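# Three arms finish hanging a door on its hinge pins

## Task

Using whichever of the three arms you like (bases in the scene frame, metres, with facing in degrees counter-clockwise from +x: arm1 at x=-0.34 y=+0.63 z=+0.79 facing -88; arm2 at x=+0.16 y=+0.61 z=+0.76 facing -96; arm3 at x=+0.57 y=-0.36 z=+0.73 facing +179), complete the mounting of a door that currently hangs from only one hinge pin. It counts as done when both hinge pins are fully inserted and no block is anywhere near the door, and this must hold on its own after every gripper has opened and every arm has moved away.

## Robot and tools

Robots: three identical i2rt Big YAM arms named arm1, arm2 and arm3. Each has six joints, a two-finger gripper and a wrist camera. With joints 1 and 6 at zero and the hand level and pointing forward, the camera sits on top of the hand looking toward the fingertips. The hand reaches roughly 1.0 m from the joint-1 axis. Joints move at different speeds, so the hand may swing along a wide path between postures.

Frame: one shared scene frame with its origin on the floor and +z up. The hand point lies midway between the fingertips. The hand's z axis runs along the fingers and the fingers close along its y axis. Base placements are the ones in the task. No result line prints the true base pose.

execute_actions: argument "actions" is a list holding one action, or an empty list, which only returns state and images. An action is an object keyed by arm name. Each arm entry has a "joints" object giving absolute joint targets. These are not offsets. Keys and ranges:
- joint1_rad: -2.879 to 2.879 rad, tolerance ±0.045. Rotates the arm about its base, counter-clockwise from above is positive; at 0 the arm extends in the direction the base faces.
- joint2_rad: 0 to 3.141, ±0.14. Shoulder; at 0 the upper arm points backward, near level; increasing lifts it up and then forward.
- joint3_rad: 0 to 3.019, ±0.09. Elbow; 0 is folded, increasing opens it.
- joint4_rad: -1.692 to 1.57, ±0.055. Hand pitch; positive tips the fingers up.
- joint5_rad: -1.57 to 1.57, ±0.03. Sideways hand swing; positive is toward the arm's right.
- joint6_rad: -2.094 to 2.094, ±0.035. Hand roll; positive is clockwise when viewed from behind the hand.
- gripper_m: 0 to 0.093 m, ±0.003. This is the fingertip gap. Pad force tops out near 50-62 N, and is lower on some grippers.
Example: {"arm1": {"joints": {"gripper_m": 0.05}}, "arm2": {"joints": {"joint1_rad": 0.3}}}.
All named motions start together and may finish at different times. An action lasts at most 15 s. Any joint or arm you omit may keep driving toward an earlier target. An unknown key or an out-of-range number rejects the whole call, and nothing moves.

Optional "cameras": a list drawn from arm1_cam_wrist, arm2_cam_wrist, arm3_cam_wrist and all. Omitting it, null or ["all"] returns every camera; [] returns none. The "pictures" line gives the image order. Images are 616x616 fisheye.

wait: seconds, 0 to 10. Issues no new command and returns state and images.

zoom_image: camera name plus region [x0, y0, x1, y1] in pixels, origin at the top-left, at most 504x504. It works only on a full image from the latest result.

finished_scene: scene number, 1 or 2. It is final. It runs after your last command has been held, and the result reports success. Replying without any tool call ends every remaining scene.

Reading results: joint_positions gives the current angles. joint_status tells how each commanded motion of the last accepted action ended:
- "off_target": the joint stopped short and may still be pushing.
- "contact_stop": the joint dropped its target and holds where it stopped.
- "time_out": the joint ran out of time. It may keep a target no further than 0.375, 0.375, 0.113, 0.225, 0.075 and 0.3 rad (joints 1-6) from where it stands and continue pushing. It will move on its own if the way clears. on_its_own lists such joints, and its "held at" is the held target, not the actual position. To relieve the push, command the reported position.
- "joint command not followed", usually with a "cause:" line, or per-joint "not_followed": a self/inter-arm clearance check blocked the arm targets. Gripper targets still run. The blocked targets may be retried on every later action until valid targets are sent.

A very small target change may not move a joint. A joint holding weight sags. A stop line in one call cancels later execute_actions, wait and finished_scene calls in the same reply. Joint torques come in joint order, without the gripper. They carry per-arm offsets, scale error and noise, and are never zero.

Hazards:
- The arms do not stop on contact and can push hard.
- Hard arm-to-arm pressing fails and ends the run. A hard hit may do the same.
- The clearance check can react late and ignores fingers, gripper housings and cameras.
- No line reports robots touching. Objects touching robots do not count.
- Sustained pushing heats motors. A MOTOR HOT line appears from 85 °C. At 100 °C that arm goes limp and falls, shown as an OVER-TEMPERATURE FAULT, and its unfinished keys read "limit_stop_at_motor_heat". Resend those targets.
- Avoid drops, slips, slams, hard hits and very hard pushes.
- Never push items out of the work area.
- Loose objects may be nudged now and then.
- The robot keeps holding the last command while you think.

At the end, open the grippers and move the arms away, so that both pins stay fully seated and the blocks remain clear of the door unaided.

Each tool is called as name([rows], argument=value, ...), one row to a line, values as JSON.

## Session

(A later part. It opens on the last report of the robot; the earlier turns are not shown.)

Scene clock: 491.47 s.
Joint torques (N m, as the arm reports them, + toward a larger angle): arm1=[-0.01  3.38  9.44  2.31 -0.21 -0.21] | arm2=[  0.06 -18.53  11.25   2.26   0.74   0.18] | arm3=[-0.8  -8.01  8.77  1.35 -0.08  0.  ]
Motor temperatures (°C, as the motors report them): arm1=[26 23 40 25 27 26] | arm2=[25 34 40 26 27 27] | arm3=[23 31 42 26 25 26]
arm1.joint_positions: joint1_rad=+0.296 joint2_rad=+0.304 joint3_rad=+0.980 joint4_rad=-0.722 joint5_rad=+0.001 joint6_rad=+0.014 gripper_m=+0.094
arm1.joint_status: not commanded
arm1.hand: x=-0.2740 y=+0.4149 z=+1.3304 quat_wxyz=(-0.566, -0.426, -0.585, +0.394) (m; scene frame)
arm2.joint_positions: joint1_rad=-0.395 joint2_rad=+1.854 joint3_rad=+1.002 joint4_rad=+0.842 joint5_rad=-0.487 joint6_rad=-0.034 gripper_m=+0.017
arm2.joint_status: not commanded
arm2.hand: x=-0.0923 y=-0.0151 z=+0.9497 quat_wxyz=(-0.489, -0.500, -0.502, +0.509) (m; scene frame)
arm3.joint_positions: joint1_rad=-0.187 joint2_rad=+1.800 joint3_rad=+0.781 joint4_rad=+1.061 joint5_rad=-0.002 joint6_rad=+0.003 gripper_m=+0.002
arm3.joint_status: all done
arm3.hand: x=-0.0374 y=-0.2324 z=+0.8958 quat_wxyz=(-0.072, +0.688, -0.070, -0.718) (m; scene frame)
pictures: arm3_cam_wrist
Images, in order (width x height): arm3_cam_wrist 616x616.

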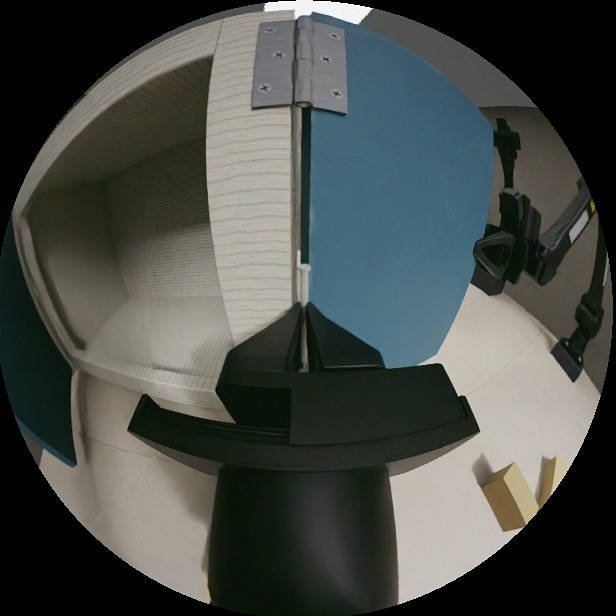

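execute_actions([
  {"arm3":{"joints":{"joint3_rad":0.78,"joint4_rad":1.0,"joint2_rad":1.86}}},
], cameras=[])

Scene clock: 497.27 s.
Joint torques (N m, as the arm reports them, + toward a larger angle): arm1=[ 0.06  3.43  9.4   2.31 -0.21 -0.21] | arm2=[ -0.15 -18.86  11.32   2.45   0.76   0.18] | arm3=[-1.17 -7.48  6.11 -0.41 -0.05  0.01]
Motor temperatures (°C, as the motors report them): arm1=[26 23 40 25 27 26] | arm2=[25 34 40 26 27 27] | arm3=[23 31 41 26 25 26]
arm1.joint_positions: joint1_rad=+0.296 joint2_rad=+0.304 joint3_rad=+0.980 joint4_rad=-0.722 joint5_rad=+0.001 joint6_rad=+0.014 gripper_m=+0.094
arm1.joint_status: not commanded
arm1.hand: x=-0.2740 y=+0.4149 z=+1.3304 quat_wxyz=(-0.566, -0.426, -0.585, +0.394) (m; scene frame)
arm2.joint_positions: joint1_rad=-0.395 joint2_rad=+1.854 joint3_rad=+1.002 joint4_rad=+0.842 joint5_rad=-0.487 joint6_rad=-0.034 gripper_m=+0.017
arm2.joint_status: not commanded
arm2.hand: x=-0.0923 y=-0.0151 z=+0.9497 quat_wxyz=(-0.489, -0.500, -0.502, +0.509) (m; scene frame)
arm3.joint_positions: joint1_rad=-0.187 joint2_rad=+1.800 joint3_rad=+0.780 joint4_rad=+1.059 joint5_rad=-0.002 joint6_rad=+0.003 gripper_m=+0.002
arm3.joint_status: joint4_rad time_out (moved -0.003 of -0.061); the others done
arm3.on_its_own: joint4_rad reads +1.059 and still pushes toward +1.000 since a time_out
arm3.hand: x=-0.0372 y=-0.2324 z=+0.8946 quat_wxyz=(-0.072, +0.690, -0.071, -0.717) (m; scene frame)
pictures: none
No camera images: the call's "cameras" was empty. Leave "cameras" out to get every camera's image.

execute_actions([
  {"arm3":{"joints":{"joint2_rad":1.76,"joint3_rad":0.77,"joint4_rad":0.99}}},
], cameras=[])

execute_actions([
  {"arm3":{"joints":{"joint2_rad":1.86,"joint4_rad":1.02}}},
], cameras=[])

Scene clock: 509.13 s.
Joint torques (N m, as the arm reports them, + toward a larger angle): arm1=[ 0.05  3.4   9.41  2.32 -0.21 -0.2 ] | arm2=[ -0.22 -18.71  11.17   2.47   0.75   0.19] | arm3=[ -0.96 -13.09   5.47   1.13  -0.08  -0.01]
Motor temperatures (°C, as the motors report them): arm1=[26 23 40 25 27 26] | arm2=[25 34 40 26 27 27] | arm3=[23 31 40 26 25 26]
arm1.joint_positions: joint1_rad=+0.296 joint2_rad=+0.304 joint3_rad=+0.980 joint4_rad=-0.722 joint5_rad=+0.001 joint6_rad=+0.014 gripper_m=+0.094
arm1.joint_status: not commanded
arm1.hand: x=-0.2740 y=+0.4149 z=+1.3304 quat_wxyz=(-0.566, -0.426, -0.585, +0.394) (m; scene frame)
arm2.joint_positions: joint1_rad=-0.395 joint2_rad=+1.854 joint3_rad=+1.002 joint4_rad=+0.842 joint5_rad=-0.487 joint6_rad=-0.034 gripper_m=+0.017
arm2.joint_status: not commanded
arm2.hand: x=-0.0923 y=-0.0151 z=+0.9497 quat_wxyz=(-0.489, -0.500, -0.502, +0.509) (m; scene frame)
arm3.joint_positions: joint1_rad=-0.187 joint2_rad=+1.776 joint3_rad=+0.780 joint4_rad=+1.007 joint5_rad=-0.002 joint6_rad=+0.003 gripper_m=+0.002
arm3.joint_status: all done
arm3.hand: x=-0.0364 y=-0.2326 z=+0.8963 quat_wxyz=(-0.071, +0.700, -0.072, -0.707) (m; scene frame)
pictures: none
No camera images: the call's "cameras" was empty. Leave "cameras" out to get every camera's image.

Scene clock: 509.83 s.
Joint torques (N m, as the arm reports them, + toward a larger angle): arm1=[ 0.05  3.52  9.44  2.32 -0.2  -0.21] | arm2=[ -0.22 -19.03  11.24   2.36   0.74   0.14] | arm3=[-0.96 -6.72  5.41  0.91 -0.06  0.02]
Motor temperatures (°C, as the motors report them): arm1=[26 23 40 25 27 26] | arm2=[25 34 40 26 27 27] | arm3=[23 31 40 26 25 26]
arm1.joint_positions: joint1_rad=+0.296 joint2_rad=+0.304 joint3_rad=+0.980 joint4_rad=-0.722 joint5_rad=+0.001 joint6_rad=+0.014 gripper_m=+0.094
arm1.joint_status: not commanded
arm1.hand: x=-0.2740 y=+0.4149 z=+1.3304 quat_wxyz=(-0.566, -0.426, -0.585, +0.394) (m; scene frame)
arm2.joint_positions: joint1_rad=-0.395 joint2_rad=+1.854 joint3_rad=+1.002 joint4_rad=+0.842 joint5_rad=-0.487 joint6_rad=-0.034 gripper_m=+0.017
arm2.joint_status: not commanded
arm2.hand: x=-0.0923 y=-0.0151 z=+0.9497 quat_wxyz=(-0.489, -0.500, -0.502, +0.509) (m; scene frame)
arm3.joint_positions: joint1_rad=-0.187 joint2_rad=+1.794 joint3_rad=+0.780 joint4_rad=+1.045 joint5_rad=-0.002 joint6_rad=+0.003 gripper_m=+0.002
arm3.joint_status: all done
arm3.hand: x=-0.0369 y=-0.2325 z=+0.8948 quat_wxyz=(-0.071, +0.692, -0.071, -0.714) (m; scene frame)
pictures: none
No camera images: the call's "cameras" was empty. Leave "cameras" out to get every camera's image.

execute_actions([
  {"arm3":{"joints":{"joint2_rad":1.80,"joint1_rad":-0.165,"joint3_rad":0.76,"joint4_rad":1.0}}},
], cameras=[])

execute_actions([
  {"arm3":{"joints":{"joint2_rad":1.87,"joint4_rad":1.03}}},
], cameras=["arm3_cam_wrist"])

Scene clock: 521.50 s.
Joint torques (N m, as the arm reports them, + toward a larger angle): arm1=[ 0.    3.21  9.47  2.28 -0.2  -0.2 ] | arm2=[  0.03 -18.81  11.18   2.39   0.75   0.14] | arm3=[  2.15 -10.87   4.65   0.43  -0.05   0.01]
Motor temperatures (°C, as the motors report them): arm1=[26 23 40 25 27 26] | arm2=[25 34 40 26 27 27] | arm3=[23 30 39 26 25 26]
arm1.joint_positions: joint1_rad=+0.296 joint2_rad=+0.304 joint3_rad=+0.980 joint4_rad=-0.722 joint5_rad=+0.001 joint6_rad=+0.014 gripper_m=+0.094
arm1.joint_status: not commanded
arm1.hand: x=-0.2740 y=+0.4149 z=+1.3304 quat_wxyz=(-0.566, -0.426, -0.585, +0.394) (m; scene frame)
arm2.joint_positions: joint1_rad=-0.395 joint2_rad=+1.854 joint3_rad=+1.002 joint4_rad=+0.842 joint5_rad=-0.487 joint6_rad=-0.034 gripper_m=+0.017
arm2.joint_status: not commanded
arm2.hand: x=-0.0923 y=-0.0151 z=+0.9497 quat_wxyz=(-0.489, -0.500, -0.502, +0.509) (m; scene frame)
arm3.joint_positions: joint1_rad=-0.186 joint2_rad=+1.788 joint3_rad=+0.779 joint4_rad=+1.035 joint5_rad=-0.002 joint6_rad=+0.003 gripper_m=+0.002
arm3.joint_status: all done
arm3.hand: x=-0.0365 y=-0.2330 z=+0.8951 quat_wxyz=(-0.071, +0.695, -0.071, -0.712) (m; scene frame)
pictures: none
No camera images: the call's "cameras" was empty. Leave "cameras" out to get every camera's image.

Scene clock: 522.17 s.
Joint torques (N m, as the arm reports them, + toward a larger angle): arm1=[ 0.05  3.33  9.42  2.29 -0.21 -0.2 ] | arm2=[ -0.09 -18.85  11.2    2.36   0.74   0.12] | arm3=[ 1.86 -6.86  4.61  0.71 -0.08  0.03]
Motor temperatures (°C, as the motors report them): arm1=[26 23 40 25 27 26] | arm2=[25 34 40 26 27 27] | arm3=[23 30 39 26 25 26]
arm1.joint_positions: joint1_rad=+0.296 joint2_rad=+0.304 joint3_rad=+0.980 joint4_rad=-0.722 joint5_rad=+0.001 joint6_rad=+0.014 gripper_m=+0.094
arm1.joint_status: not commanded
arm1.hand: x=-0.2740 y=+0.4149 z=+1.3304 quat_wxyz=(-0.566, -0.426, -0.585, +0.394) (m; scene frame)
arm2.joint_positions: joint1_rad=-0.395 joint2_rad=+1.854 joint3_rad=+1.002 joint4_rad=+0.842 joint5_rad=-0.487 joint6_rad=-0.034 gripper_m=+0.017
arm2.joint_status: not commanded
arm2.hand: x=-0.0923 y=-0.0151 z=+0.9497 quat_wxyz=(-0.489, -0.500, -0.502, +0.509) (m; scene frame)
arm3.joint_positions: joint1_rad=-0.186 joint2_rad=+1.799 joint3_rad=+0.778 joint4_rad=+1.059 joint5_rad=-0.001 joint6_rad=+0.003 gripper_m=+0.002
arm3.joint_status: all done
arm3.hand: x=-0.0366 y=-0.2330 z=+0.8943 quat_wxyz=(-0.072, +0.690, -0.070, -0.717) (m; scene frame)
pictures: arm3_cam_wrist
Images, in order (width x height): arm3_cam_wrist 616x616.

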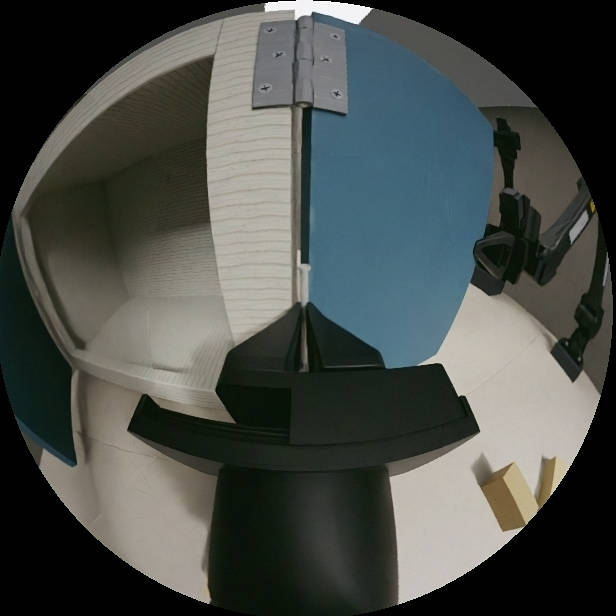

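execute_actions([
  {"arm2":{"joints":{"joint2_rad":1.875,"joint3_rad":1.02,"gripper_m":0.05}},"arm3":{"joints":{"joint1_rad":-0.186}}},
], cameras=["arm3_cam_wrist"])

Scene clock: 529.23 s.
Joint torques (N m, as the arm reports them, + toward a larger angle): arm1=[ 0.17  3.3   9.39  2.32 -0.2  -0.2 ] | arm2=[  0.4  -13.37   9.71   2.42   0.16   0.15] | arm3=[ 0.3  -6.23  4.58  0.7  -0.03  0.03]
Motor temperatures (°C, as the motors report them): arm1=[26 23 40 26 27 26] | arm2=[25 34 40 26 27 27] | arm3=[23 30 38 26 25 26]
arm1.joint_positions: joint1_rad=+0.296 joint2_rad=+0.304 joint3_rad=+0.980 joint4_rad=-0.722 joint5_rad=+0.001 joint6_rad=+0.014 gripper_m=+0.094
arm1.joint_status: not commanded
arm1.hand: x=-0.2740 y=+0.4149 z=+1.3304 quat_wxyz=(-0.566, -0.426, -0.585, +0.394) (m; scene frame)
arm2.joint_positions: joint1_rad=-0.394 joint2_rad=+1.857 joint3_rad=+1.000 joint4_rad=+0.842 joint5_rad=-0.473 joint6_rad=-0.034 gripper_m=+0.050
arm2.joint_status: all done
arm2.hand: x=-0.0936 y=-0.0150 z=+0.9471 quat_wxyz=(-0.486, -0.504, -0.499, +0.510) (m; scene frame)
arm3.joint_positions: joint1_rad=-0.186 joint2_rad=+1.799 joint3_rad=+0.778 joint4_rad=+1.060 joint5_rad=-0.002 joint6_rad=+0.000 gripper_m=+0.002
arm3.joint_status: all done
arm3.hand: x=-0.0365 y=-0.2332 z=+0.8944 quat_wxyz=(-0.072, +0.690, -0.069, -0.717) (m; scene frame)
pictures: arm3_cam_wrist
Images, in order (width x height): arm3_cam_wrist 616x616.

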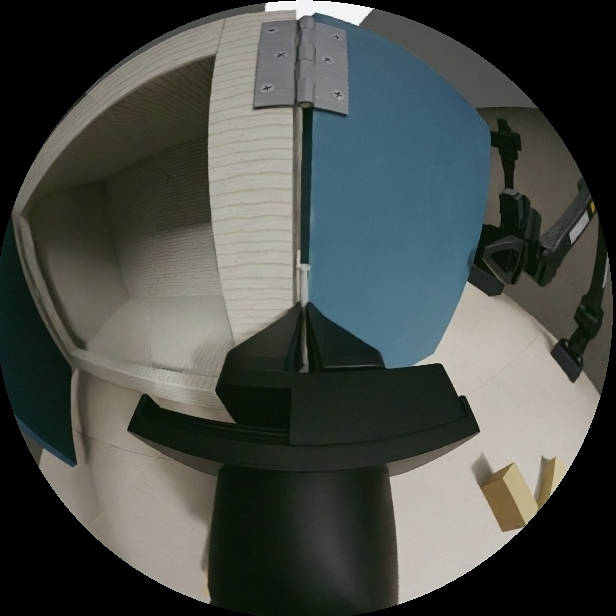

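execute_actions([
  {"arm3":{"joints":{"joint2_rad":1.725,"joint3_rad":0.80,"joint4_rad":0.95}}},
], cameras=[])

execute_actions([
  {"arm3":{"joints":{"joint2_rad":1.80,"joint4_rad":0.99}}},
], cameras=[])

execute_actions([
  {"arm3":{"joints":{"joint2_rad":1.85,"joint4_rad":1.01}}},
], cameras=[])

Scene clock: 537.60 s.
Joint torques (N m, as the arm reports them, + toward a larger angle): arm1=[ 0.07  3.34  9.42  2.34 -0.21 -0.2 ] | arm2=[ -0.26 -12.54   9.77   2.45   0.15   0.12] | arm3=[  0.38 -13.4    8.27   1.37  -0.06   0.02]
Motor temperatures (°C, as the motors report them): arm1=[26 23 40 26 27 26] | arm2=[25 34 40 26 27 27] | arm3=[23 30 38 26 25 26]
arm1.joint_positions: joint1_rad=+0.296 joint2_rad=+0.304 joint3_rad=+0.980 joint4_rad=-0.722 joint5_rad=+0.001 joint6_rad=+0.014 gripper_m=+0.094
arm1.joint_status: not commanded
arm1.hand: x=-0.2740 y=+0.4149 z=+1.3304 quat_wxyz=(-0.566, -0.426, -0.585, +0.394) (m; scene frame)
arm2.joint_positions: joint1_rad=-0.394 joint2_rad=+1.857 joint3_rad=+1.000 joint4_rad=+0.842 joint5_rad=-0.473 joint6_rad=-0.034 gripper_m=+0.050
arm2.joint_status: not commanded
arm2.hand: x=-0.0936 y=-0.0150 z=+0.9471 quat_wxyz=(-0.486, -0.504, -0.499, +0.510) (m; scene frame)
arm3.joint_positions: joint1_rad=-0.186 joint2_rad=+1.747 joint3_rad=+0.779 joint4_rad=+0.960 joint5_rad=-0.002 joint6_rad=+0.000 gripper_m=+0.002
arm3.joint_status: all done
arm3.hand: x=-0.0350 y=-0.2335 z=+0.9015 quat_wxyz=(-0.070, +0.706, -0.071, -0.701) (m; scene frame)
pictures: none
No camera images: the call's "cameras" was empty. Leave "cameras" out to get every camera's image.

Scene clock: 538.23 s.
Joint torques (N m, as the arm reports them, + toward a larger angle): arm1=[ 0.17  3.32  9.44  2.33 -0.19 -0.19] | arm2=[ -0.31 -13.1    9.84   2.27   0.19   0.14] | arm3=[ 0.3  -9.13  8.08  1.89  0.    0.03]
Motor temperatures (°C, as the motors report them): arm1=[26 23 40 26 27 26] | arm2=[25 34 40 26 27 27] | arm3=[23 30 38 26 25 26]
arm1.joint_positions: joint1_rad=+0.296 joint2_rad=+0.304 joint3_rad=+0.980 joint4_rad=-0.722 joint5_rad=+0.001 joint6_rad=+0.014 gripper_m=+0.094
arm1.joint_status: not commanded
arm1.hand: x=-0.2740 y=+0.4149 z=+1.3304 quat_wxyz=(-0.566, -0.426, -0.585, +0.394) (m; scene frame)
arm2.joint_positions: joint1_rad=-0.394 joint2_rad=+1.857 joint3_rad=+1.000 joint4_rad=+0.842 joint5_rad=-0.473 joint6_rad=-0.034 gripper_m=+0.050
arm2.joint_status: not commanded
arm2.hand: x=-0.0936 y=-0.0150 z=+0.9471 quat_wxyz=(-0.486, -0.504, -0.499, +0.510) (m; scene frame)
arm3.joint_positions: joint1_rad=-0.186 joint2_rad=+1.767 joint3_rad=+0.779 joint4_rad=+0.985 joint5_rad=-0.002 joint6_rad=+0.000 gripper_m=+0.002
arm3.joint_status: all done
arm3.hand: x=-0.0361 y=-0.2333 z=+0.8960 quat_wxyz=(-0.071, +0.704, -0.070, -0.703) (m; scene frame)
pictures: none
No camera images: the call's "cameras" was empty. Leave "cameras" out to get every camera's image.

Scene clock: 538.83 s.
Joint torques (N m, as the arm reports them, + toward a larger angle): arm1=[-0.13  3.28  9.42  2.34 -0.2  -0.2 ] | arm2=[ -0.19 -13.19   9.7    2.43   0.21   0.15] | arm3=[ 0.32 -7.06  7.93  0.93 -0.05  0.05]
Motor temperatures (°C, as the motors report them): arm1=[26 23 40 26 27 26] | arm2=[25 34 40 26 27 27] | arm3=[23 30 38 26 25 26]
arm1.joint_positions: joint1_rad=+0.296 joint2_rad=+0.304 joint3_rad=+0.980 joint4_rad=-0.722 joint5_rad=+0.001 joint6_rad=+0.014 gripper_m=+0.094
arm1.joint_status: not commanded
arm1.hand: x=-0.2740 y=+0.4149 z=+1.3304 quat_wxyz=(-0.566, -0.426, -0.585, +0.394) (m; scene frame)
arm2.joint_positions: joint1_rad=-0.394 joint2_rad=+1.857 joint3_rad=+1.000 joint4_rad=+0.842 joint5_rad=-0.473 joint6_rad=-0.034 gripper_m=+0.050
arm2.joint_status: not commanded
arm2.hand: x=-0.0936 y=-0.0150 z=+0.9471 quat_wxyz=(-0.486, -0.504, -0.499, +0.510) (m; scene frame)
arm3.joint_positions: joint1_rad=-0.186 joint2_rad=+1.788 joint3_rad=+0.779 joint4_rad=+1.032 joint5_rad=-0.002 joint6_rad=+0.000 gripper_m=+0.002
arm3.joint_status: all done
arm3.hand: x=-0.0367 y=-0.2331 z=+0.8949 quat_wxyz=(-0.072, +0.695, -0.070, -0.712) (m; scene frame)
pictures: none
No camera images: the call's "cameras" was empty. Leave "cameras" out to get every camera's image.

execute_actions([
  {"arm3":{"joints":{"joint2_rad":1.715,"joint4_rad":0.95}}},
], cameras=[])

execute_actions([
  {"arm3":{"joints":{"joint3_rad":0.755}}},
], cameras=[])

execute_actions([
  {"arm3":{"joints":{"joint2_rad":1.81,"joint4_rad":1.02}}},
], cameras=["arm3_cam_wrist"])

Scene clock: 547.23 s.
Joint torques (N m, as the arm reports them, + toward a larger angle): arm1=[ 0.08  3.34  9.41  2.29 -0.21 -0.19] | arm2=[  0.27 -13.08   9.65   2.44   0.16   0.17] | arm3=[  0.   -12.74   8.31   1.41  -0.05   0.03]
Motor temperatures (°C, as the motors report them): arm1=[26 23 41 26 27 26] | arm2=[25 33 40 26 27 27] | arm3=[23 30 39 26 25 26]
arm1.joint_positions: joint1_rad=+0.296 joint2_rad=+0.304 joint3_rad=+0.980 joint4_rad=-0.722 joint5_rad=+0.001 joint6_rad=+0.014 gripper_m=+0.094
arm1.joint_status: not commanded
arm1.hand: x=-0.2740 y=+0.4149 z=+1.3304 quat_wxyz=(-0.566, -0.426, -0.585, +0.394) (m; scene frame)
arm2.joint_positions: joint1_rad=-0.394 joint2_rad=+1.857 joint3_rad=+1.000 joint4_rad=+0.842 joint5_rad=-0.473 joint6_rad=-0.034 gripper_m=+0.050
arm2.joint_status: not commanded
arm2.hand: x=-0.0936 y=-0.0150 z=+0.9471 quat_wxyz=(-0.486, -0.504, -0.499, +0.510) (m; scene frame)
arm3.joint_positions: joint1_rad=-0.186 joint2_rad=+1.734 joint3_rad=+0.779 joint4_rad=+0.960 joint5_rad=-0.002 joint6_rad=+0.000 gripper_m=+0.002
arm3.joint_status: all done
arm3.hand: x=-0.0346 y=-0.2336 z=+0.9095 quat_wxyz=(-0.071, +0.702, -0.070, -0.706) (m; scene frame)
pictures: none
No camera images: the call's "cameras" was empty. Leave "cameras" out to get every camera's image.

Scene clock: 547.87 s.
Joint torques (N m, as the arm reports them, + toward a larger angle): arm1=[-0.05  3.49  9.43  2.3  -0.2  -0.21] | arm2=[  0.09 -12.87   9.77   2.35   0.16   0.15] | arm3=[  0.14 -12.56   6.38   1.49  -0.05   0.04]
Motor temperatures (°C, as the motors report them): arm1=[26 23 41 26 27 26] | arm2=[25 33 40 26 27 27] | arm3=[23 30 39 26 25 26]
arm1.joint_positions: joint1_rad=+0.296 joint2_rad=+0.304 joint3_rad=+0.980 joint4_rad=-0.722 joint5_rad=+0.001 joint6_rad=+0.014 gripper_m=+0.094
arm1.joint_status: not commanded
arm1.hand: x=-0.2740 y=+0.4149 z=+1.3304 quat_wxyz=(-0.566, -0.426, -0.585, +0.394) (m; scene frame)
arm2.joint_positions: joint1_rad=-0.394 joint2_rad=+1.857 joint3_rad=+1.000 joint4_rad=+0.842 joint5_rad=-0.473 joint6_rad=-0.034 gripper_m=+0.050
arm2.joint_status: not commanded
arm2.hand: x=-0.0936 y=-0.0150 z=+0.9471 quat_wxyz=(-0.486, -0.504, -0.499, +0.510) (m; scene frame)
arm3.joint_positions: joint1_rad=-0.186 joint2_rad=+1.734 joint3_rad=+0.756 joint4_rad=+0.959 joint5_rad=-0.002 joint6_rad=+0.000 gripper_m=+0.002
arm3.joint_status: all done
arm3.hand: x=-0.0273 y=-0.2351 z=+0.8982 quat_wxyz=(-0.070, +0.710, -0.071, -0.697) (m; scene frame)
pictures: none
No camera images: the call's "cameras" was empty. Leave "cameras" out to get every camera's image.

Scene clock: 548.77 s.
Joint torques (N m, as the arm reports them, + toward a larger angle): arm1=[ 0.04  3.41  9.41  2.33 -0.21 -0.2 ] | arm2=[ -0.5  -13.26   9.75   2.41   0.14   0.17] | arm3=[  0.63 -11.47   5.92   2.5   -0.03   0.02]
Motor temperatures (°C, as the motors report them): arm1=[26 23 41 26 27 26] | arm2=[25 33 40 26 27 27] | arm3=[23 31 39 26 25 26]
arm1.joint_positions: joint1_rad=+0.296 joint2_rad=+0.304 joint3_rad=+0.980 joint4_rad=-0.722 joint5_rad=+0.001 joint6_rad=+0.014 gripper_m=+0.094
arm1.joint_status: not commanded
arm1.hand: x=-0.2740 y=+0.4149 z=+1.3304 quat_wxyz=(-0.566, -0.426, -0.585, +0.394) (m; scene frame)
arm2.joint_positions: joint1_rad=-0.394 joint2_rad=+1.857 joint3_rad=+1.000 joint4_rad=+0.842 joint5_rad=-0.473 joint6_rad=-0.034 gripper_m=+0.050
arm2.joint_status: not commanded
arm2.hand: x=-0.0936 y=-0.0150 z=+0.9471 quat_wxyz=(-0.486, -0.504, -0.499, +0.510) (m; scene frame)
arm3.joint_positions: joint1_rad=-0.186 joint2_rad=+1.807 joint3_rad=+0.756 joint4_rad=+0.998 joint5_rad=-0.002 joint6_rad=+0.000 gripper_m=+0.002
arm3.joint_status: all done
arm3.hand: x=-0.0293 y=-0.2346 z=+0.8651 quat_wxyz=(-0.069, +0.722, -0.072, -0.685) (m; scene frame)
pictures: arm3_cam_wrist
Images, in order (width x height): arm3_cam_wrist 616x616.

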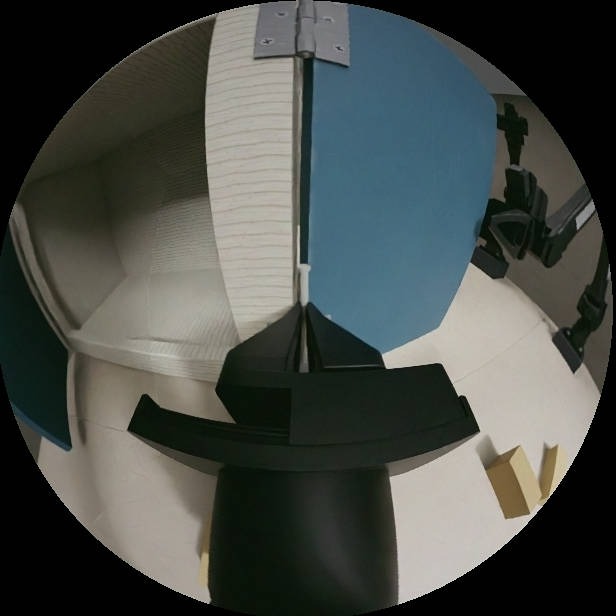

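execute_actions([
  {"arm3":{"joints":{"joint3_rad":0.80}}},
], cameras=[])

Scene clock: 556.77 s.
Joint torques (N m, as the arm reports them, + toward a larger angle): arm1=[-0.02  3.35  9.44  2.31 -0.21 -0.19] | arm2=[ -0.9  -12.95   9.73   2.41   0.17   0.13] | arm3=[  0.25 -11.52   9.66   2.54  -0.04   0.05]
Motor temperatures (°C, as the motors report them): arm1=[26 23 41 26 27 26] | arm2=[25 33 39 26 26 27] | arm3=[23 31 39 26 25 26]
arm1.joint_positions: joint1_rad=+0.296 joint2_rad=+0.304 joint3_rad=+0.980 joint4_rad=-0.722 joint5_rad=+0.001 joint6_rad=+0.014 gripper_m=+0.094
arm1.joint_status: not commanded
arm1.hand: x=-0.2740 y=+0.4149 z=+1.3304 quat_wxyz=(-0.566, -0.426, -0.585, +0.394) (m; scene frame)
arm2.joint_positions: joint1_rad=-0.394 joint2_rad=+1.857 joint3_rad=+1.000 joint4_rad=+0.842 joint5_rad=-0.473 joint6_rad=-0.034 gripper_m=+0.050
arm2.joint_status: not commanded
arm2.hand: x=-0.0936 y=-0.0150 z=+0.9471 quat_wxyz=(-0.486, -0.504, -0.499, +0.510) (m; scene frame)
arm3.joint_positions: joint1_rad=-0.186 joint2_rad=+1.807 joint3_rad=+0.757 joint4_rad=+0.998 joint5_rad=-0.002 joint6_rad=+0.000 gripper_m=+0.002
arm3.joint_status: all done
arm3.hand: x=-0.0297 y=-0.2345 z=+0.8656 quat_wxyz=(-0.069, +0.722, -0.072, -0.685) (m; scene frame)
pictures: none
No camera images: the call's "cameras" was empty. Leave "cameras" out to get every camera's image.

execute_actions([
  {"arm3":{"joints":{"joint3_rad":0.76,"joint1_rad":-0.15}}},
], cameras=["arm3_cam_wrist"])

Scene clock: 560.97 s.
Joint torques (N m, as the arm reports them, + toward a larger angle): arm1=[-0.03  3.56  9.42  2.3  -0.2  -0.2 ] | arm2=[ -0.42 -13.06   9.85   2.42   0.18   0.13] | arm3=[  2.82 -11.49   6.23   2.62  -0.31   0.03]
Motor temperatures (°C, as the motors report them): arm1=[26 23 41 26 27 26] | arm2=[25 33 39 26 26 27] | arm3=[23 31 39 27 25 26]
arm1.joint_positions: joint1_rad=+0.296 joint2_rad=+0.304 joint3_rad=+0.980 joint4_rad=-0.722 joint5_rad=+0.001 joint6_rad=+0.014 gripper_m=+0.094
arm1.joint_status: not commanded
arm1.hand: x=-0.2740 y=+0.4149 z=+1.3304 quat_wxyz=(-0.566, -0.426, -0.585, +0.394) (m; scene frame)
arm2.joint_positions: joint1_rad=-0.394 joint2_rad=+1.857 joint3_rad=+1.000 joint4_rad=+0.842 joint5_rad=-0.473 joint6_rad=-0.034 gripper_m=+0.050
arm2.joint_status: not commanded
arm2.hand: x=-0.0936 y=-0.0150 z=+0.9471 quat_wxyz=(-0.486, -0.504, -0.499, +0.510) (m; scene frame)
arm3.joint_positions: joint1_rad=-0.182 joint2_rad=+1.807 joint3_rad=+0.757 joint4_rad=+0.998 joint5_rad=+0.005 joint6_rad=+0.000 gripper_m=+0.002
arm3.joint_status: all done
arm3.hand: x=-0.0299 y=-0.2356 z=+0.8656 quat_wxyz=(-0.070, +0.721, -0.073, -0.685) (m; scene frame)
pictures: arm3_cam_wrist
Images, in order (width x height): arm3_cam_wrist 616x616.

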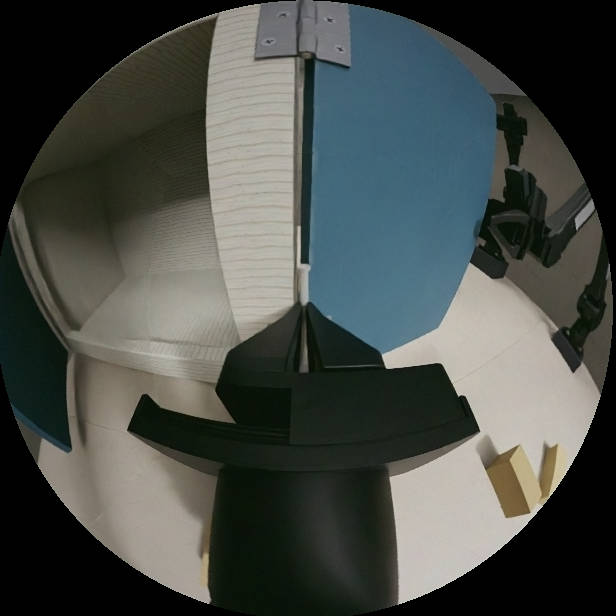

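Locked laterally: it's inside the barrel. Continue down.

execute_actions([
  {"arm3":{"joints":{"joint1_rad":-0.183,"joint3_rad":0.77,"joint2_rad":1.89,"joint4_rad":1.11}}},
], cameras=["arm3_cam_wrist"])

Scene clock: 564.27 s.
Joint torques (N m, as the arm reports them, + toward a larger angle): arm1=[ 0.09  3.29  9.42  2.27 -0.19 -0.22] | arm2=[  0.14 -13.26   9.7    2.34   0.17   0.16] | arm3=[ 0.47 -9.82  6.8   2.11 -0.47  0.04]
Motor temperatures (°C, as the motors report them): arm1=[26 23 41 26 27 26] | arm2=[25 33 39 26 26 27] | arm3=[23 31 39 27 25 26]
arm1.joint_positions: joint1_rad=+0.296 joint2_rad=+0.304 joint3_rad=+0.980 joint4_rad=-0.722 joint5_rad=+0.001 joint6_rad=+0.014 gripper_m=+0.094
arm1.joint_status: not commanded
arm1.hand: x=-0.2740 y=+0.4149 z=+1.3304 quat_wxyz=(-0.566, -0.426, -0.585, +0.394) (m; scene frame)
arm2.joint_positions: joint1_rad=-0.394 joint2_rad=+1.857 joint3_rad=+1.000 joint4_rad=+0.842 joint5_rad=-0.473 joint6_rad=-0.034 gripper_m=+0.050
arm2.joint_status: not commanded
arm2.hand: x=-0.0936 y=-0.0150 z=+0.9471 quat_wxyz=(-0.486, -0.504, -0.499, +0.510) (m; scene frame)
arm3.joint_positions: joint1_rad=-0.187 joint2_rad=+1.864 joint3_rad=+0.755 joint4_rad=+1.102 joint5_rad=+0.008 joint6_rad=+0.000 gripper_m=+0.002
arm3.joint_status: all done
arm3.hand: x=-0.0297 y=-0.2320 z=+0.8566 quat_wxyz=(-0.074, +0.706, -0.075, -0.701) (m; scene frame)
pictures: arm3_cam_wrist
Images, in order (width x height): arm3_cam_wrist 616x616.

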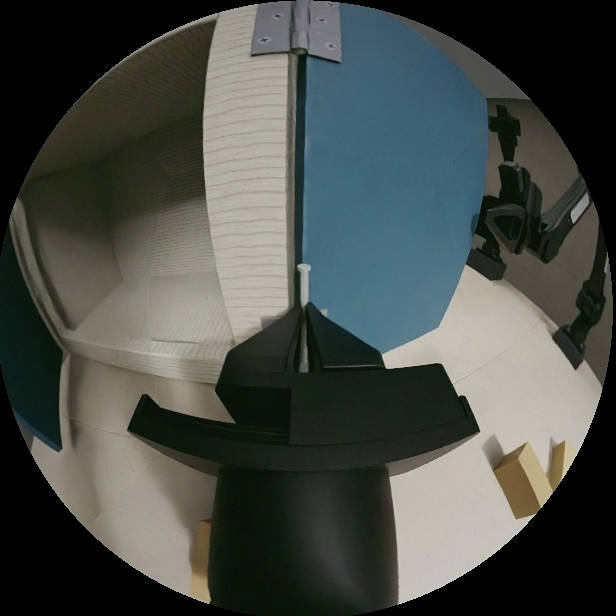

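execute_actions([
  {"arm2":{"joints":{"joint2_rad":1.65,"joint3_rad":0.68,"joint4_rad":0.96,"gripper_m":0.093}}},
], cameras=[])

execute_actions([
  {"arm2":{"joints":{"joint1_rad":-0.09,"joint5_rad":0,"joint6_rad":0,"gripper_m":0.0}}},
], cameras=[])

execute_actions([
  {"arm2":{"joints":{"joint2_rad":2.01,"joint3_rad":0.9,"joint4_rad":0.95}}},
], cameras=["arm2_cam_wrist"])

zoom_image(camera="arm2_cam_wrist", region=[300, 130, 380, 245])

Scene clock: 574.13 s.
Joint torques (N m, as the arm reports them, + toward a larger angle): arm1=[ 0.18  3.26  9.43  2.33 -0.2  -0.21] | arm2=[-0.33 -9.9   7.53  2.72  0.12  0.16] | arm3=[ 0.68 -9.81  6.68  2.11 -0.48  0.03]
Motor temperatures (°C, as the motors report them): arm1=[26 23 41 26 27 26] | arm2=[25 33 39 26 26 27] | arm3=[23 31 39 27 25 26]
arm1.joint_positions: joint1_rad=+0.296 joint2_rad=+0.304 joint3_rad=+0.980 joint4_rad=-0.722 joint5_rad=+0.001 joint6_rad=+0.014 gripper_m=+0.094
arm1.joint_status: not commanded
arm1.hand: x=-0.2740 y=+0.4149 z=+1.3304 quat_wxyz=(-0.566, -0.426, -0.585, +0.394) (m; scene frame)
arm2.joint_positions: joint1_rad=-0.394 joint2_rad=+1.640 joint3_rad=+0.678 joint4_rad=+0.938 joint5_rad=-0.472 joint6_rad=-0.034 gripper_m=+0.093
arm2.joint_status: all done
arm2.hand: x=-0.0410 y=+0.0812 z=+0.9491 quat_wxyz=(-0.484, -0.508, -0.500, +0.508) (m; scene frame)
arm3.joint_positions: joint1_rad=-0.187 joint2_rad=+1.864 joint3_rad=+0.755 joint4_rad=+1.102 joint5_rad=+0.008 joint6_rad=+0.000 gripper_m=+0.002
arm3.joint_status: not commanded
arm3.hand: x=-0.0297 y=-0.2320 z=+0.8566 quat_wxyz=(-0.074, +0.706, -0.075, -0.701) (m; scene frame)
pictures: none
No camera images: the call's "cameras" was empty. Leave "cameras" out to get every camera's image.

Scene clock: 575.23 s.
Joint torques (N m, as the arm reports them, + toward a larger angle): arm1=[-0.16  3.31  9.39  2.29 -0.2  -0.2 ] | arm2=[-1.31 -9.9   7.58  2.58  0.21  0.18] | arm3=[ 0.52 -9.79  6.71  1.98 -0.48  0.07]
Motor temperatures (°C, as the motors report them): arm1=[26 23 41 26 27 26] | arm2=[25 33 39 26 26 27] | arm3=[23 31 39 27 25 26]
arm1.joint_positions: joint1_rad=+0.296 joint2_rad=+0.304 joint3_rad=+0.980 joint4_rad=-0.722 joint5_rad=+0.001 joint6_rad=+0.014 gripper_m=+0.094
arm1.joint_status: not commanded
arm1.hand: x=-0.2740 y=+0.4149 z=+1.3304 quat_wxyz=(-0.566, -0.426, -0.585, +0.394) (m; scene frame)
arm2.joint_positions: joint1_rad=-0.079 joint2_rad=+1.640 joint3_rad=+0.678 joint4_rad=+0.938 joint5_rad=-0.004 joint6_rad=-0.008 gripper_m=+0.001
arm2.joint_status: all done
arm2.hand: x=+0.0534 y=+0.0405 z=+0.9496 quat_wxyz=(-0.447, -0.549, -0.456, +0.539) (m; scene frame)
arm3.joint_positions: joint1_rad=-0.187 joint2_rad=+1.864 joint3_rad=+0.755 joint4_rad=+1.102 joint5_rad=+0.008 joint6_rad=+0.000 gripper_m=+0.002
arm3.joint_status: not commanded
arm3.hand: x=-0.0297 y=-0.2320 z=+0.8566 quat_wxyz=(-0.074, +0.706, -0.075, -0.701) (m; scene frame)
pictures: none
No camera images: the call's "cameras" was empty. Leave "cameras" out to get every camera's image.

Scene clock: 576.53 s.
Joint torques (N m, as the arm reports them, + toward a larger angle): arm1=[ 0.2   3.42  9.44  2.32 -0.2  -0.2 ] | arm2=[ -1.24 -14.84   7.7    2.23   0.18   0.21] | arm3=[  0.91 -10.01   6.82   2.09  -0.46   0.03]
Motor temperatures (°C, as the motors report them): arm1=[26 23 41 26 27 26] | arm2=[25 33 39 26 26 27] | arm3=[23 31 39 27 25 26]
arm1.joint_positions: joint1_rad=+0.296 joint2_rad=+0.304 joint3_rad=+0.980 joint4_rad=-0.722 joint5_rad=+0.001 joint6_rad=+0.014 gripper_m=+0.094
arm1.joint_status: not commanded
arm1.hand: x=-0.2740 y=+0.4149 z=+1.3304 quat_wxyz=(-0.566, -0.426, -0.585, +0.394) (m; scene frame)
arm2.joint_positions: joint1_rad=-0.079 joint2_rad=+2.016 joint3_rad=+0.878 joint4_rad=+0.938 joint5_rad=-0.004 joint6_rad=-0.008 gripper_m=+0.001
arm2.joint_status: all done
arm2.hand: x=+0.0417 y=-0.0268 z=+0.8132 quat_wxyz=(-0.406, -0.594, -0.494, +0.488) (m; scene frame)
arm3.joint_positions: joint1_rad=-0.187 joint2_rad=+1.864 joint3_rad=+0.755 joint4_rad=+1.102 joint5_rad=+0.008 joint6_rad=+0.000 gripper_m=+0.002
arm3.joint_status: not commanded
arm3.hand: x=-0.0297 y=-0.2320 z=+0.8566 quat_wxyz=(-0.074, +0.706, -0.075, -0.701) (m; scene frame)
pictures: arm2_cam_wrist
Images, in order (width x height): arm2_cam_wrist 616x616.

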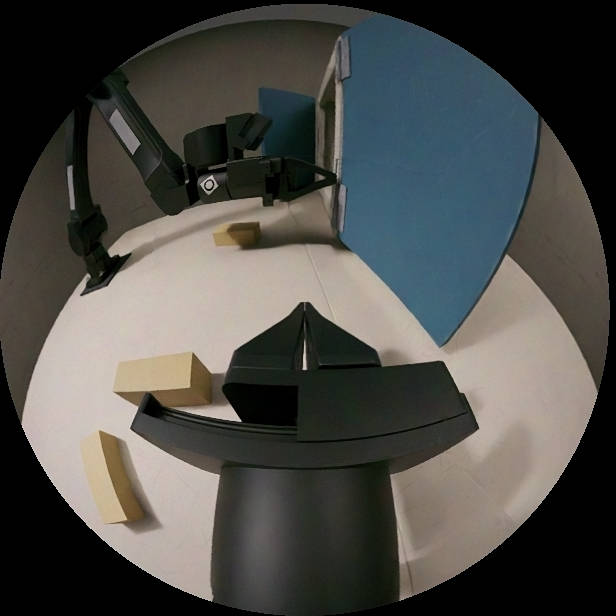

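Region (300, 130, 380, 245) of arm2_cam_wrist's 616x616 image, scaled by 4.383, with more detail than that image has; it fills the left 351 columns of this view, and the rest is white.

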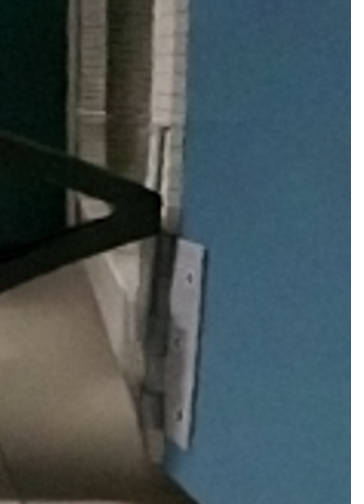

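execute_actions([
  {"arm3":{"joints":{"joint1_rad":-0.18,"joint2_rad":1.715,"joint3_rad":0.76,"joint4_rad":0.96}}},
], cameras=[])

execute_actions([
  {"arm3":{"joints":{"joint3_rad":0.83}}},
], cameras=["arm2_cam_wrist","arm3_cam_wrist"])

zoom_image(camera="arm2_cam_wrist", region=[300, 110, 380, 245])

Scene clock: 592.77 s.
Joint torques (N m, as the arm reports them, + toward a larger angle): arm1=[-0.02  3.38  9.4   2.28 -0.2  -0.2 ] | arm2=[ -1.75 -14.53   7.71   2.21   0.17   0.23] | arm3=[  0.64 -11.     7.02   1.4   -0.32   0.03]
Motor temperatures (°C, as the motors report them): arm1=[26 23 41 26 27 26] | arm2=[25 33 38 26 26 27] | arm3=[23 31 39 27 25 26]
arm1.joint_positions: joint1_rad=+0.296 joint2_rad=+0.304 joint3_rad=+0.980 joint4_rad=-0.722 joint5_rad=+0.001 joint6_rad=+0.014 gripper_m=+0.094
arm1.joint_status: not commanded
arm1.hand: x=-0.2740 y=+0.4149 z=+1.3304 quat_wxyz=(-0.566, -0.426, -0.585, +0.394) (m; scene frame)
arm2.joint_positions: joint1_rad=-0.079 joint2_rad=+2.016 joint3_rad=+0.878 joint4_rad=+0.938 joint5_rad=-0.004 joint6_rad=-0.008 gripper_m=+0.001
arm2.joint_status: not commanded
arm2.hand: x=+0.0417 y=-0.0268 z=+0.8132 quat_wxyz=(-0.406, -0.594, -0.494, +0.488) (m; scene frame)
arm3.joint_positions: joint1_rad=-0.187 joint2_rad=+1.717 joint3_rad=+0.755 joint4_rad=+0.970 joint5_rad=+0.004 joint6_rad=+0.000 gripper_m=+0.002
arm3.joint_status: all done
arm3.hand: x=-0.0260 y=-0.2335 z=+0.9105 quat_wxyz=(-0.074, +0.701, -0.073, -0.706) (m; scene frame)
pictures: none
No camera images: the call's "cameras" was empty. Leave "cameras" out to get every camera's image.

Scene clock: 593.53 s.
Joint torques (N m, as the arm reports them, + toward a larger angle): arm1=[ 0.06  3.26  9.44  2.33 -0.21 -0.21] | arm2=[ -1.62 -14.81   7.67   2.36   0.19   0.2 ] | arm3=[  0.6  -11.41  10.12   1.45  -0.25   0.03]
Motor temperatures (°C, as the motors report them): arm1=[26 23 41 26 27 26] | arm2=[25 33 38 26 26 27] | arm3=[23 31 39 27 25 26]
arm1.joint_positions: joint1_rad=+0.296 joint2_rad=+0.304 joint3_rad=+0.980 joint4_rad=-0.722 joint5_rad=+0.001 joint6_rad=+0.014 gripper_m=+0.094
arm1.joint_status: not commanded
arm1.hand: x=-0.2740 y=+0.4149 z=+1.3304 quat_wxyz=(-0.566, -0.426, -0.585, +0.394) (m; scene frame)
arm2.joint_positions: joint1_rad=-0.079 joint2_rad=+2.016 joint3_rad=+0.878 joint4_rad=+0.938 joint5_rad=-0.004 joint6_rad=-0.008 gripper_m=+0.001
arm2.joint_status: not commanded
arm2.hand: x=+0.0417 y=-0.0268 z=+0.8132 quat_wxyz=(-0.406, -0.594, -0.494, +0.488) (m; scene frame)
arm3.joint_positions: joint1_rad=-0.187 joint2_rad=+1.717 joint3_rad=+0.790 joint4_rad=+0.968 joint5_rad=+0.003 joint6_rad=+0.000 gripper_m=+0.002
arm3.joint_status: all done
arm3.hand: x=-0.0364 y=-0.2316 z=+0.9264 quat_wxyz=(-0.074, +0.689, -0.071, -0.717) (m; scene frame)
pictures: arm2_cam_wrist, arm3_cam_wrist
Images, in order (width x height): arm2_cam_wrist 616x616, arm3_cam_wrist 616x616.

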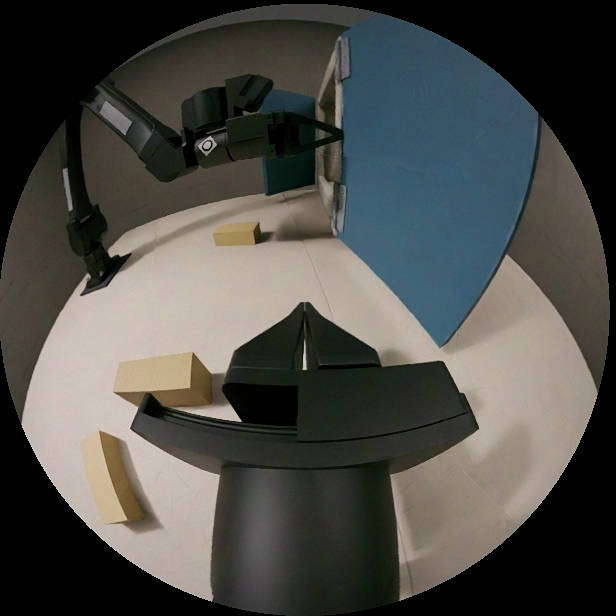

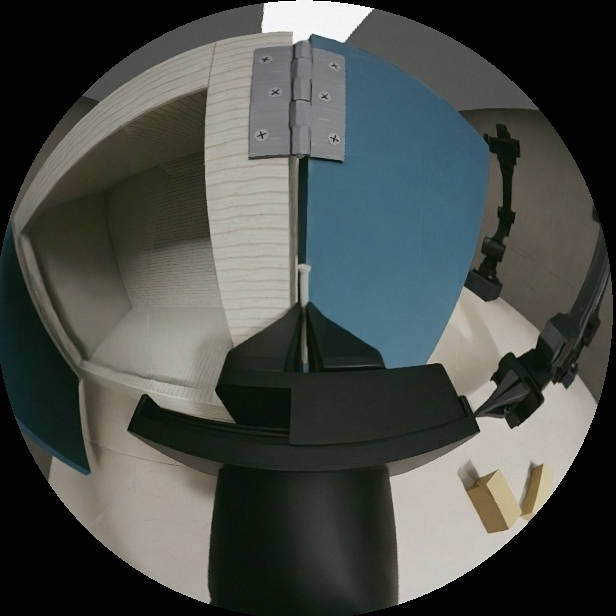

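Region (300, 110, 380, 245) of arm2_cam_wrist's 616x616 image, scaled by 3.733, with more detail than that image has; it fills the left 299 columns of this view, and the rest is white.

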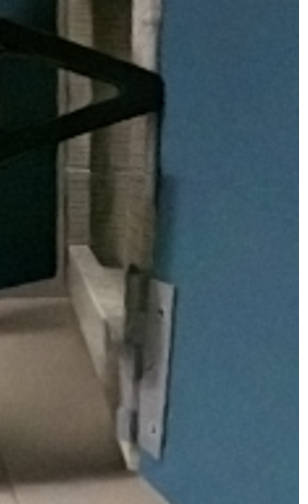

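execute_actions([
  {"arm3":{"joints":{"joint1_rad":-0.172,"joint3_rad":0.755,"joint2_rad":1.715,"joint4_rad":0.95,"joint5_rad":-0.002}}},
], cameras=[])

Scene clock: 601.27 s.
Joint torques (N m, as the arm reports them, + toward a larger angle): arm1=[ 0.18  3.31  9.37  2.33 -0.2  -0.2 ] | arm2=[ -1.36 -14.45   7.68   2.31   0.16   0.21] | arm3=[  1.32 -11.47   6.6    1.45  -0.31   0.05]
Motor temperatures (°C, as the motors report them): arm1=[26 23 41 26 27 26] | arm2=[25 33 38 26 26 27] | arm3=[23 32 40 27 25 26]
arm1.joint_positions: joint1_rad=+0.296 joint2_rad=+0.304 joint3_rad=+0.980 joint4_rad=-0.722 joint5_rad=+0.001 joint6_rad=+0.014 gripper_m=+0.094
arm1.joint_status: not commanded
arm1.hand: x=-0.2740 y=+0.4149 z=+1.3304 quat_wxyz=(-0.566, -0.426, -0.585, +0.394) (m; scene frame)
arm2.joint_positions: joint1_rad=-0.079 joint2_rad=+2.016 joint3_rad=+0.878 joint4_rad=+0.938 joint5_rad=-0.004 joint6_rad=-0.008 gripper_m=+0.001
arm2.joint_status: not commanded
arm2.hand: x=+0.0417 y=-0.0268 z=+0.8132 quat_wxyz=(-0.406, -0.594, -0.494, +0.488) (m; scene frame)
arm3.joint_positions: joint1_rad=-0.187 joint2_rad=+1.717 joint3_rad=+0.754 joint4_rad=+0.958 joint5_rad=+0.002 joint6_rad=+0.000 gripper_m=+0.002
arm3.joint_status: all done
arm3.hand: x=-0.0258 y=-0.2340 z=+0.9072 quat_wxyz=(-0.072, +0.705, -0.072, -0.702) (m; scene frame)
pictures: none
No camera images: the call's "cameras" was empty. Leave "cameras" out to get every camera's image.

execute_actions([
  {"arm3":{"joints":{"joint1_rad":-0.18,"joint2_rad":1.81,"joint4_rad":1.02}}},
], cameras=["arm2_cam_wrist"])

zoom_image(camera="arm2_cam_wrist", region=[300, 110, 380, 245])

Scene clock: 606.73 s.
Joint torques (N m, as the arm reports them, + toward a larger angle): arm1=[ 0.11  3.22  9.41  2.3  -0.2  -0.2 ] | arm2=[ -1.55 -14.72   7.72   2.24   0.2    0.22] | arm3=[  0.64 -11.48   5.99   2.52  -0.32   0.02]
Motor temperatures (°C, as the motors report them): arm1=[26 23 41 26 27 26] | arm2=[25 33 38 26 26 27] | arm3=[23 32 40 27 25 26]
arm1.joint_positions: joint1_rad=+0.296 joint2_rad=+0.304 joint3_rad=+0.980 joint4_rad=-0.722 joint5_rad=+0.001 joint6_rad=+0.014 gripper_m=+0.094
arm1.joint_status: not commanded
arm1.hand: x=-0.2740 y=+0.4149 z=+1.3304 quat_wxyz=(-0.566, -0.426, -0.585, +0.394) (m; scene frame)
arm2.joint_positions: joint1_rad=-0.079 joint2_rad=+2.016 joint3_rad=+0.878 joint4_rad=+0.938 joint5_rad=-0.004 joint6_rad=-0.008 gripper_m=+0.001
arm2.joint_status: not commanded
arm2.hand: x=+0.0417 y=-0.0268 z=+0.8132 quat_wxyz=(-0.406, -0.594, -0.494, +0.488) (m; scene frame)
arm3.joint_positions: joint1_rad=-0.187 joint2_rad=+1.810 joint3_rad=+0.754 joint4_rad=+0.999 joint5_rad=+0.002 joint6_rad=+0.000 gripper_m=+0.002
arm3.joint_status: all done
arm3.hand: x=-0.0286 y=-0.2334 z=+0.8625 quat_wxyz=(-0.070, +0.723, -0.074, -0.683) (m; scene frame)
pictures: arm2_cam_wrist
Images, in order (width x height): arm2_cam_wrist 616x616.

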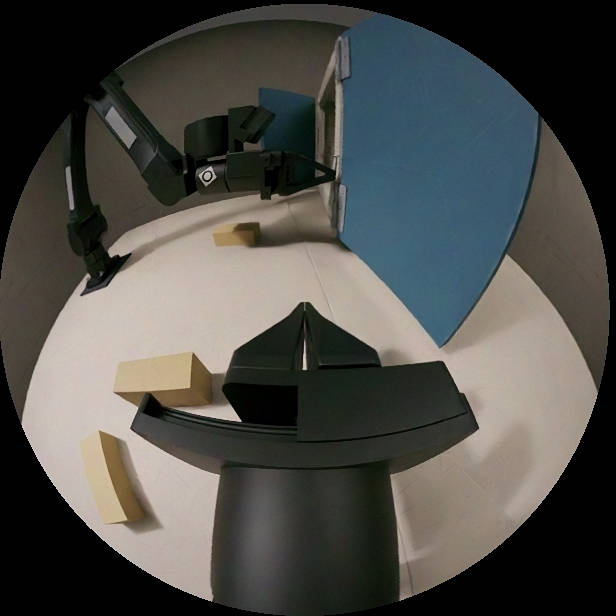

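Region (300, 110, 380, 245) of arm2_cam_wrist's 616x616 image, scaled by 3.733, with more detail than that image has; it fills the left 299 columns of this view, and the rest is white.

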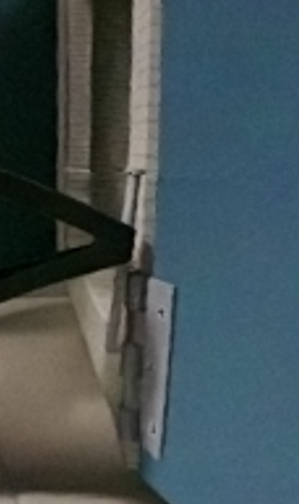

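execute_actions([
  {"arm3":{"joints":{"joint2_rad":1.70,"joint4_rad":0.99}}},
], cameras=[])

execute_actions([
  {"arm3":{"joints":{"joint3_rad":0.805,"joint4_rad":1.0}}},
], cameras=["arm2_cam_wrist"])

zoom_image(camera="arm2_cam_wrist", region=[300, 100, 380, 235])

Scene clock: 615.87 s.
Joint torques (N m, as the arm reports them, + toward a larger angle): arm1=[ 0.08  3.44  9.38  2.34 -0.2  -0.2 ] | arm2=[ -1.25 -15.     7.67   2.37   0.19   0.21] | arm3=[  0.72 -11.29   6.71   1.63  -0.29   0.04]
Motor temperatures (°C, as the motors report them): arm1=[26 23 41 26 27 26] | arm2=[25 33 38 26 26 27] | arm3=[23 32 39 27 25 26]
arm1.joint_positions: joint1_rad=+0.296 joint2_rad=+0.304 joint3_rad=+0.980 joint4_rad=-0.722 joint5_rad=+0.001 joint6_rad=+0.014 gripper_m=+0.094
arm1.joint_status: not commanded
arm1.hand: x=-0.2740 y=+0.4149 z=+1.3304 quat_wxyz=(-0.566, -0.426, -0.585, +0.394) (m; scene frame)
arm2.joint_positions: joint1_rad=-0.079 joint2_rad=+2.016 joint3_rad=+0.878 joint4_rad=+0.938 joint5_rad=-0.004 joint6_rad=-0.008 gripper_m=+0.001
arm2.joint_status: not commanded
arm2.hand: x=+0.0417 y=-0.0268 z=+0.8132 quat_wxyz=(-0.406, -0.594, -0.494, +0.488) (m; scene frame)
arm3.joint_positions: joint1_rad=-0.187 joint2_rad=+1.702 joint3_rad=+0.754 joint4_rad=+0.995 joint5_rad=+0.002 joint6_rad=+0.000 gripper_m=+0.002
arm3.joint_status: all done
arm3.hand: x=-0.0246 y=-0.2343 z=+0.9249 quat_wxyz=(-0.074, +0.687, -0.070, -0.720) (m; scene frame)
pictures: none
No camera images: the call's "cameras" was empty. Leave "cameras" out to get every camera's image.

Scene clock: 616.57 s.
Joint torques (N m, as the arm reports them, + toward a larger angle): arm1=[ 0.05  3.42  9.4   2.3  -0.21 -0.2 ] | arm2=[ -1.32 -14.84   7.76   2.23   0.18   0.22] | arm3=[  1.   -11.2   10.25   1.93  -0.27   0.05]
Motor temperatures (°C, as the motors report them): arm1=[26 23 41 26 27 26] | arm2=[25 33 38 26 26 27] | arm3=[23 32 40 27 25 26]
arm1.joint_positions: joint1_rad=+0.296 joint2_rad=+0.304 joint3_rad=+0.980 joint4_rad=-0.722 joint5_rad=+0.001 joint6_rad=+0.014 gripper_m=+0.094
arm1.joint_status: not commanded
arm1.hand: x=-0.2740 y=+0.4149 z=+1.3304 quat_wxyz=(-0.566, -0.426, -0.585, +0.394) (m; scene frame)
arm2.joint_positions: joint1_rad=-0.079 joint2_rad=+2.016 joint3_rad=+0.878 joint4_rad=+0.938 joint5_rad=-0.004 joint6_rad=-0.008 gripper_m=+0.001
arm2.joint_status: not commanded
arm2.hand: x=+0.0417 y=-0.0268 z=+0.8132 quat_wxyz=(-0.406, -0.594, -0.494, +0.488) (m; scene frame)
arm3.joint_positions: joint1_rad=-0.187 joint2_rad=+1.702 joint3_rad=+0.763 joint4_rad=+0.995 joint5_rad=+0.002 joint6_rad=+0.000 gripper_m=+0.002
arm3.joint_status: all done
arm3.hand: x=-0.0274 y=-0.2337 z=+0.9294 quat_wxyz=(-0.074, +0.683, -0.070, -0.723) (m; scene frame)
pictures: arm2_cam_wrist
Images, in order (width x height): arm2_cam_wrist 616x616.

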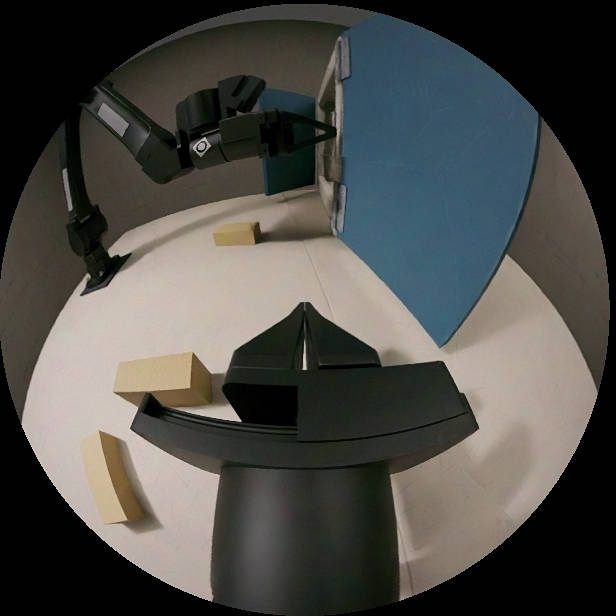

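Region (300, 100, 380, 235) of arm2_cam_wrist's 616x616 image, scaled by 3.733, with more detail than that image has; it fills the left 299 columns of this view, and the rest is white.

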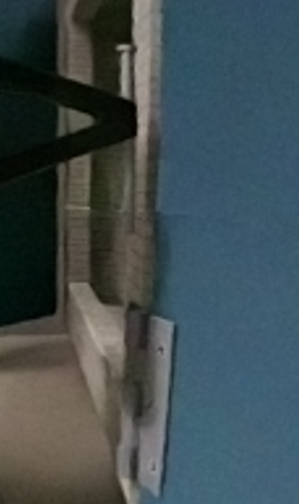

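execute_actions([
  {"arm3":{"joints":{"joint2_rad":1.765,"joint4_rad":1.065}}},
], cameras=["arm2_cam_wrist"])

zoom_image(camera="arm2_cam_wrist", region=[300, 100, 380, 235])

Scene clock: 623.43 s.
Joint torques (N m, as the arm reports them, + toward a larger angle): arm1=[ 0.1   3.41  9.4   2.28 -0.2  -0.2 ] | arm2=[ -1.42 -14.81   7.72   2.35   0.19   0.21] | arm3=[  0.73 -11.04   9.5    2.45  -0.27   0.05]
Motor temperatures (°C, as the motors report them): arm1=[26 23 41 26 27 26] | arm2=[25 33 38 26 26 27] | arm3=[23 32 41 27 25 26]
arm1.joint_positions: joint1_rad=+0.296 joint2_rad=+0.304 joint3_rad=+0.980 joint4_rad=-0.722 joint5_rad=+0.001 joint6_rad=+0.014 gripper_m=+0.094
arm1.joint_status: not commanded
arm1.hand: x=-0.2740 y=+0.4149 z=+1.3304 quat_wxyz=(-0.566, -0.426, -0.585, +0.394) (m; scene frame)
arm2.joint_positions: joint1_rad=-0.079 joint2_rad=+2.016 joint3_rad=+0.878 joint4_rad=+0.938 joint5_rad=-0.004 joint6_rad=-0.008 gripper_m=+0.001
arm2.joint_status: not commanded
arm2.hand: x=+0.0417 y=-0.0268 z=+0.8132 quat_wxyz=(-0.406, -0.594, -0.494, +0.488) (m; scene frame)
arm3.joint_positions: joint1_rad=-0.187 joint2_rad=+1.758 joint3_rad=+0.767 joint4_rad=+1.042 joint5_rad=+0.002 joint6_rad=+0.000 gripper_m=+0.002
arm3.joint_status: all done
arm3.hand: x=-0.0313 y=-0.2329 z=+0.9098 quat_wxyz=(-0.074, +0.685, -0.070, -0.721) (m; scene frame)
pictures: arm2_cam_wrist
Images, in order (width x height): arm2_cam_wrist 616x616.

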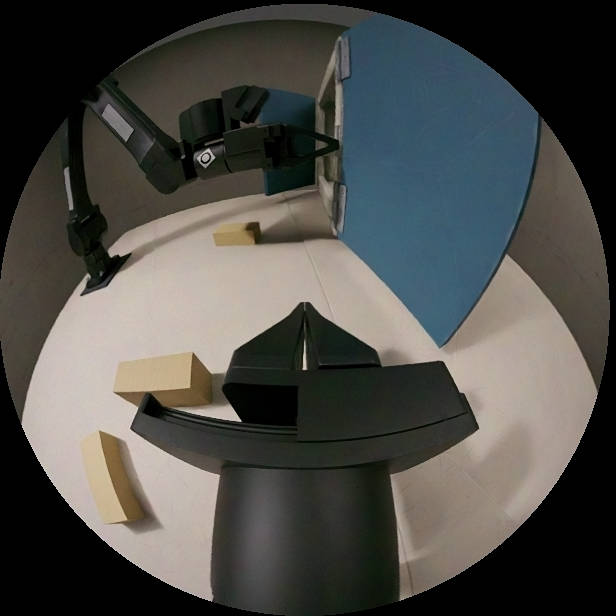

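Region (300, 100, 380, 235) of arm2_cam_wrist's 616x616 image, scaled by 3.733, with more detail than that image has; it fills the left 299 columns of this view, and the rest is white.

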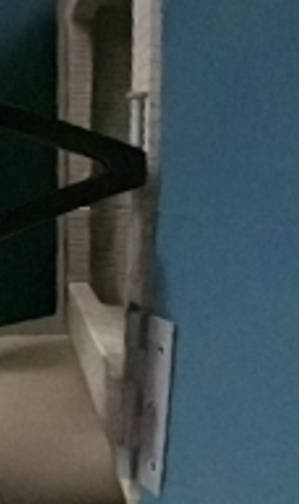

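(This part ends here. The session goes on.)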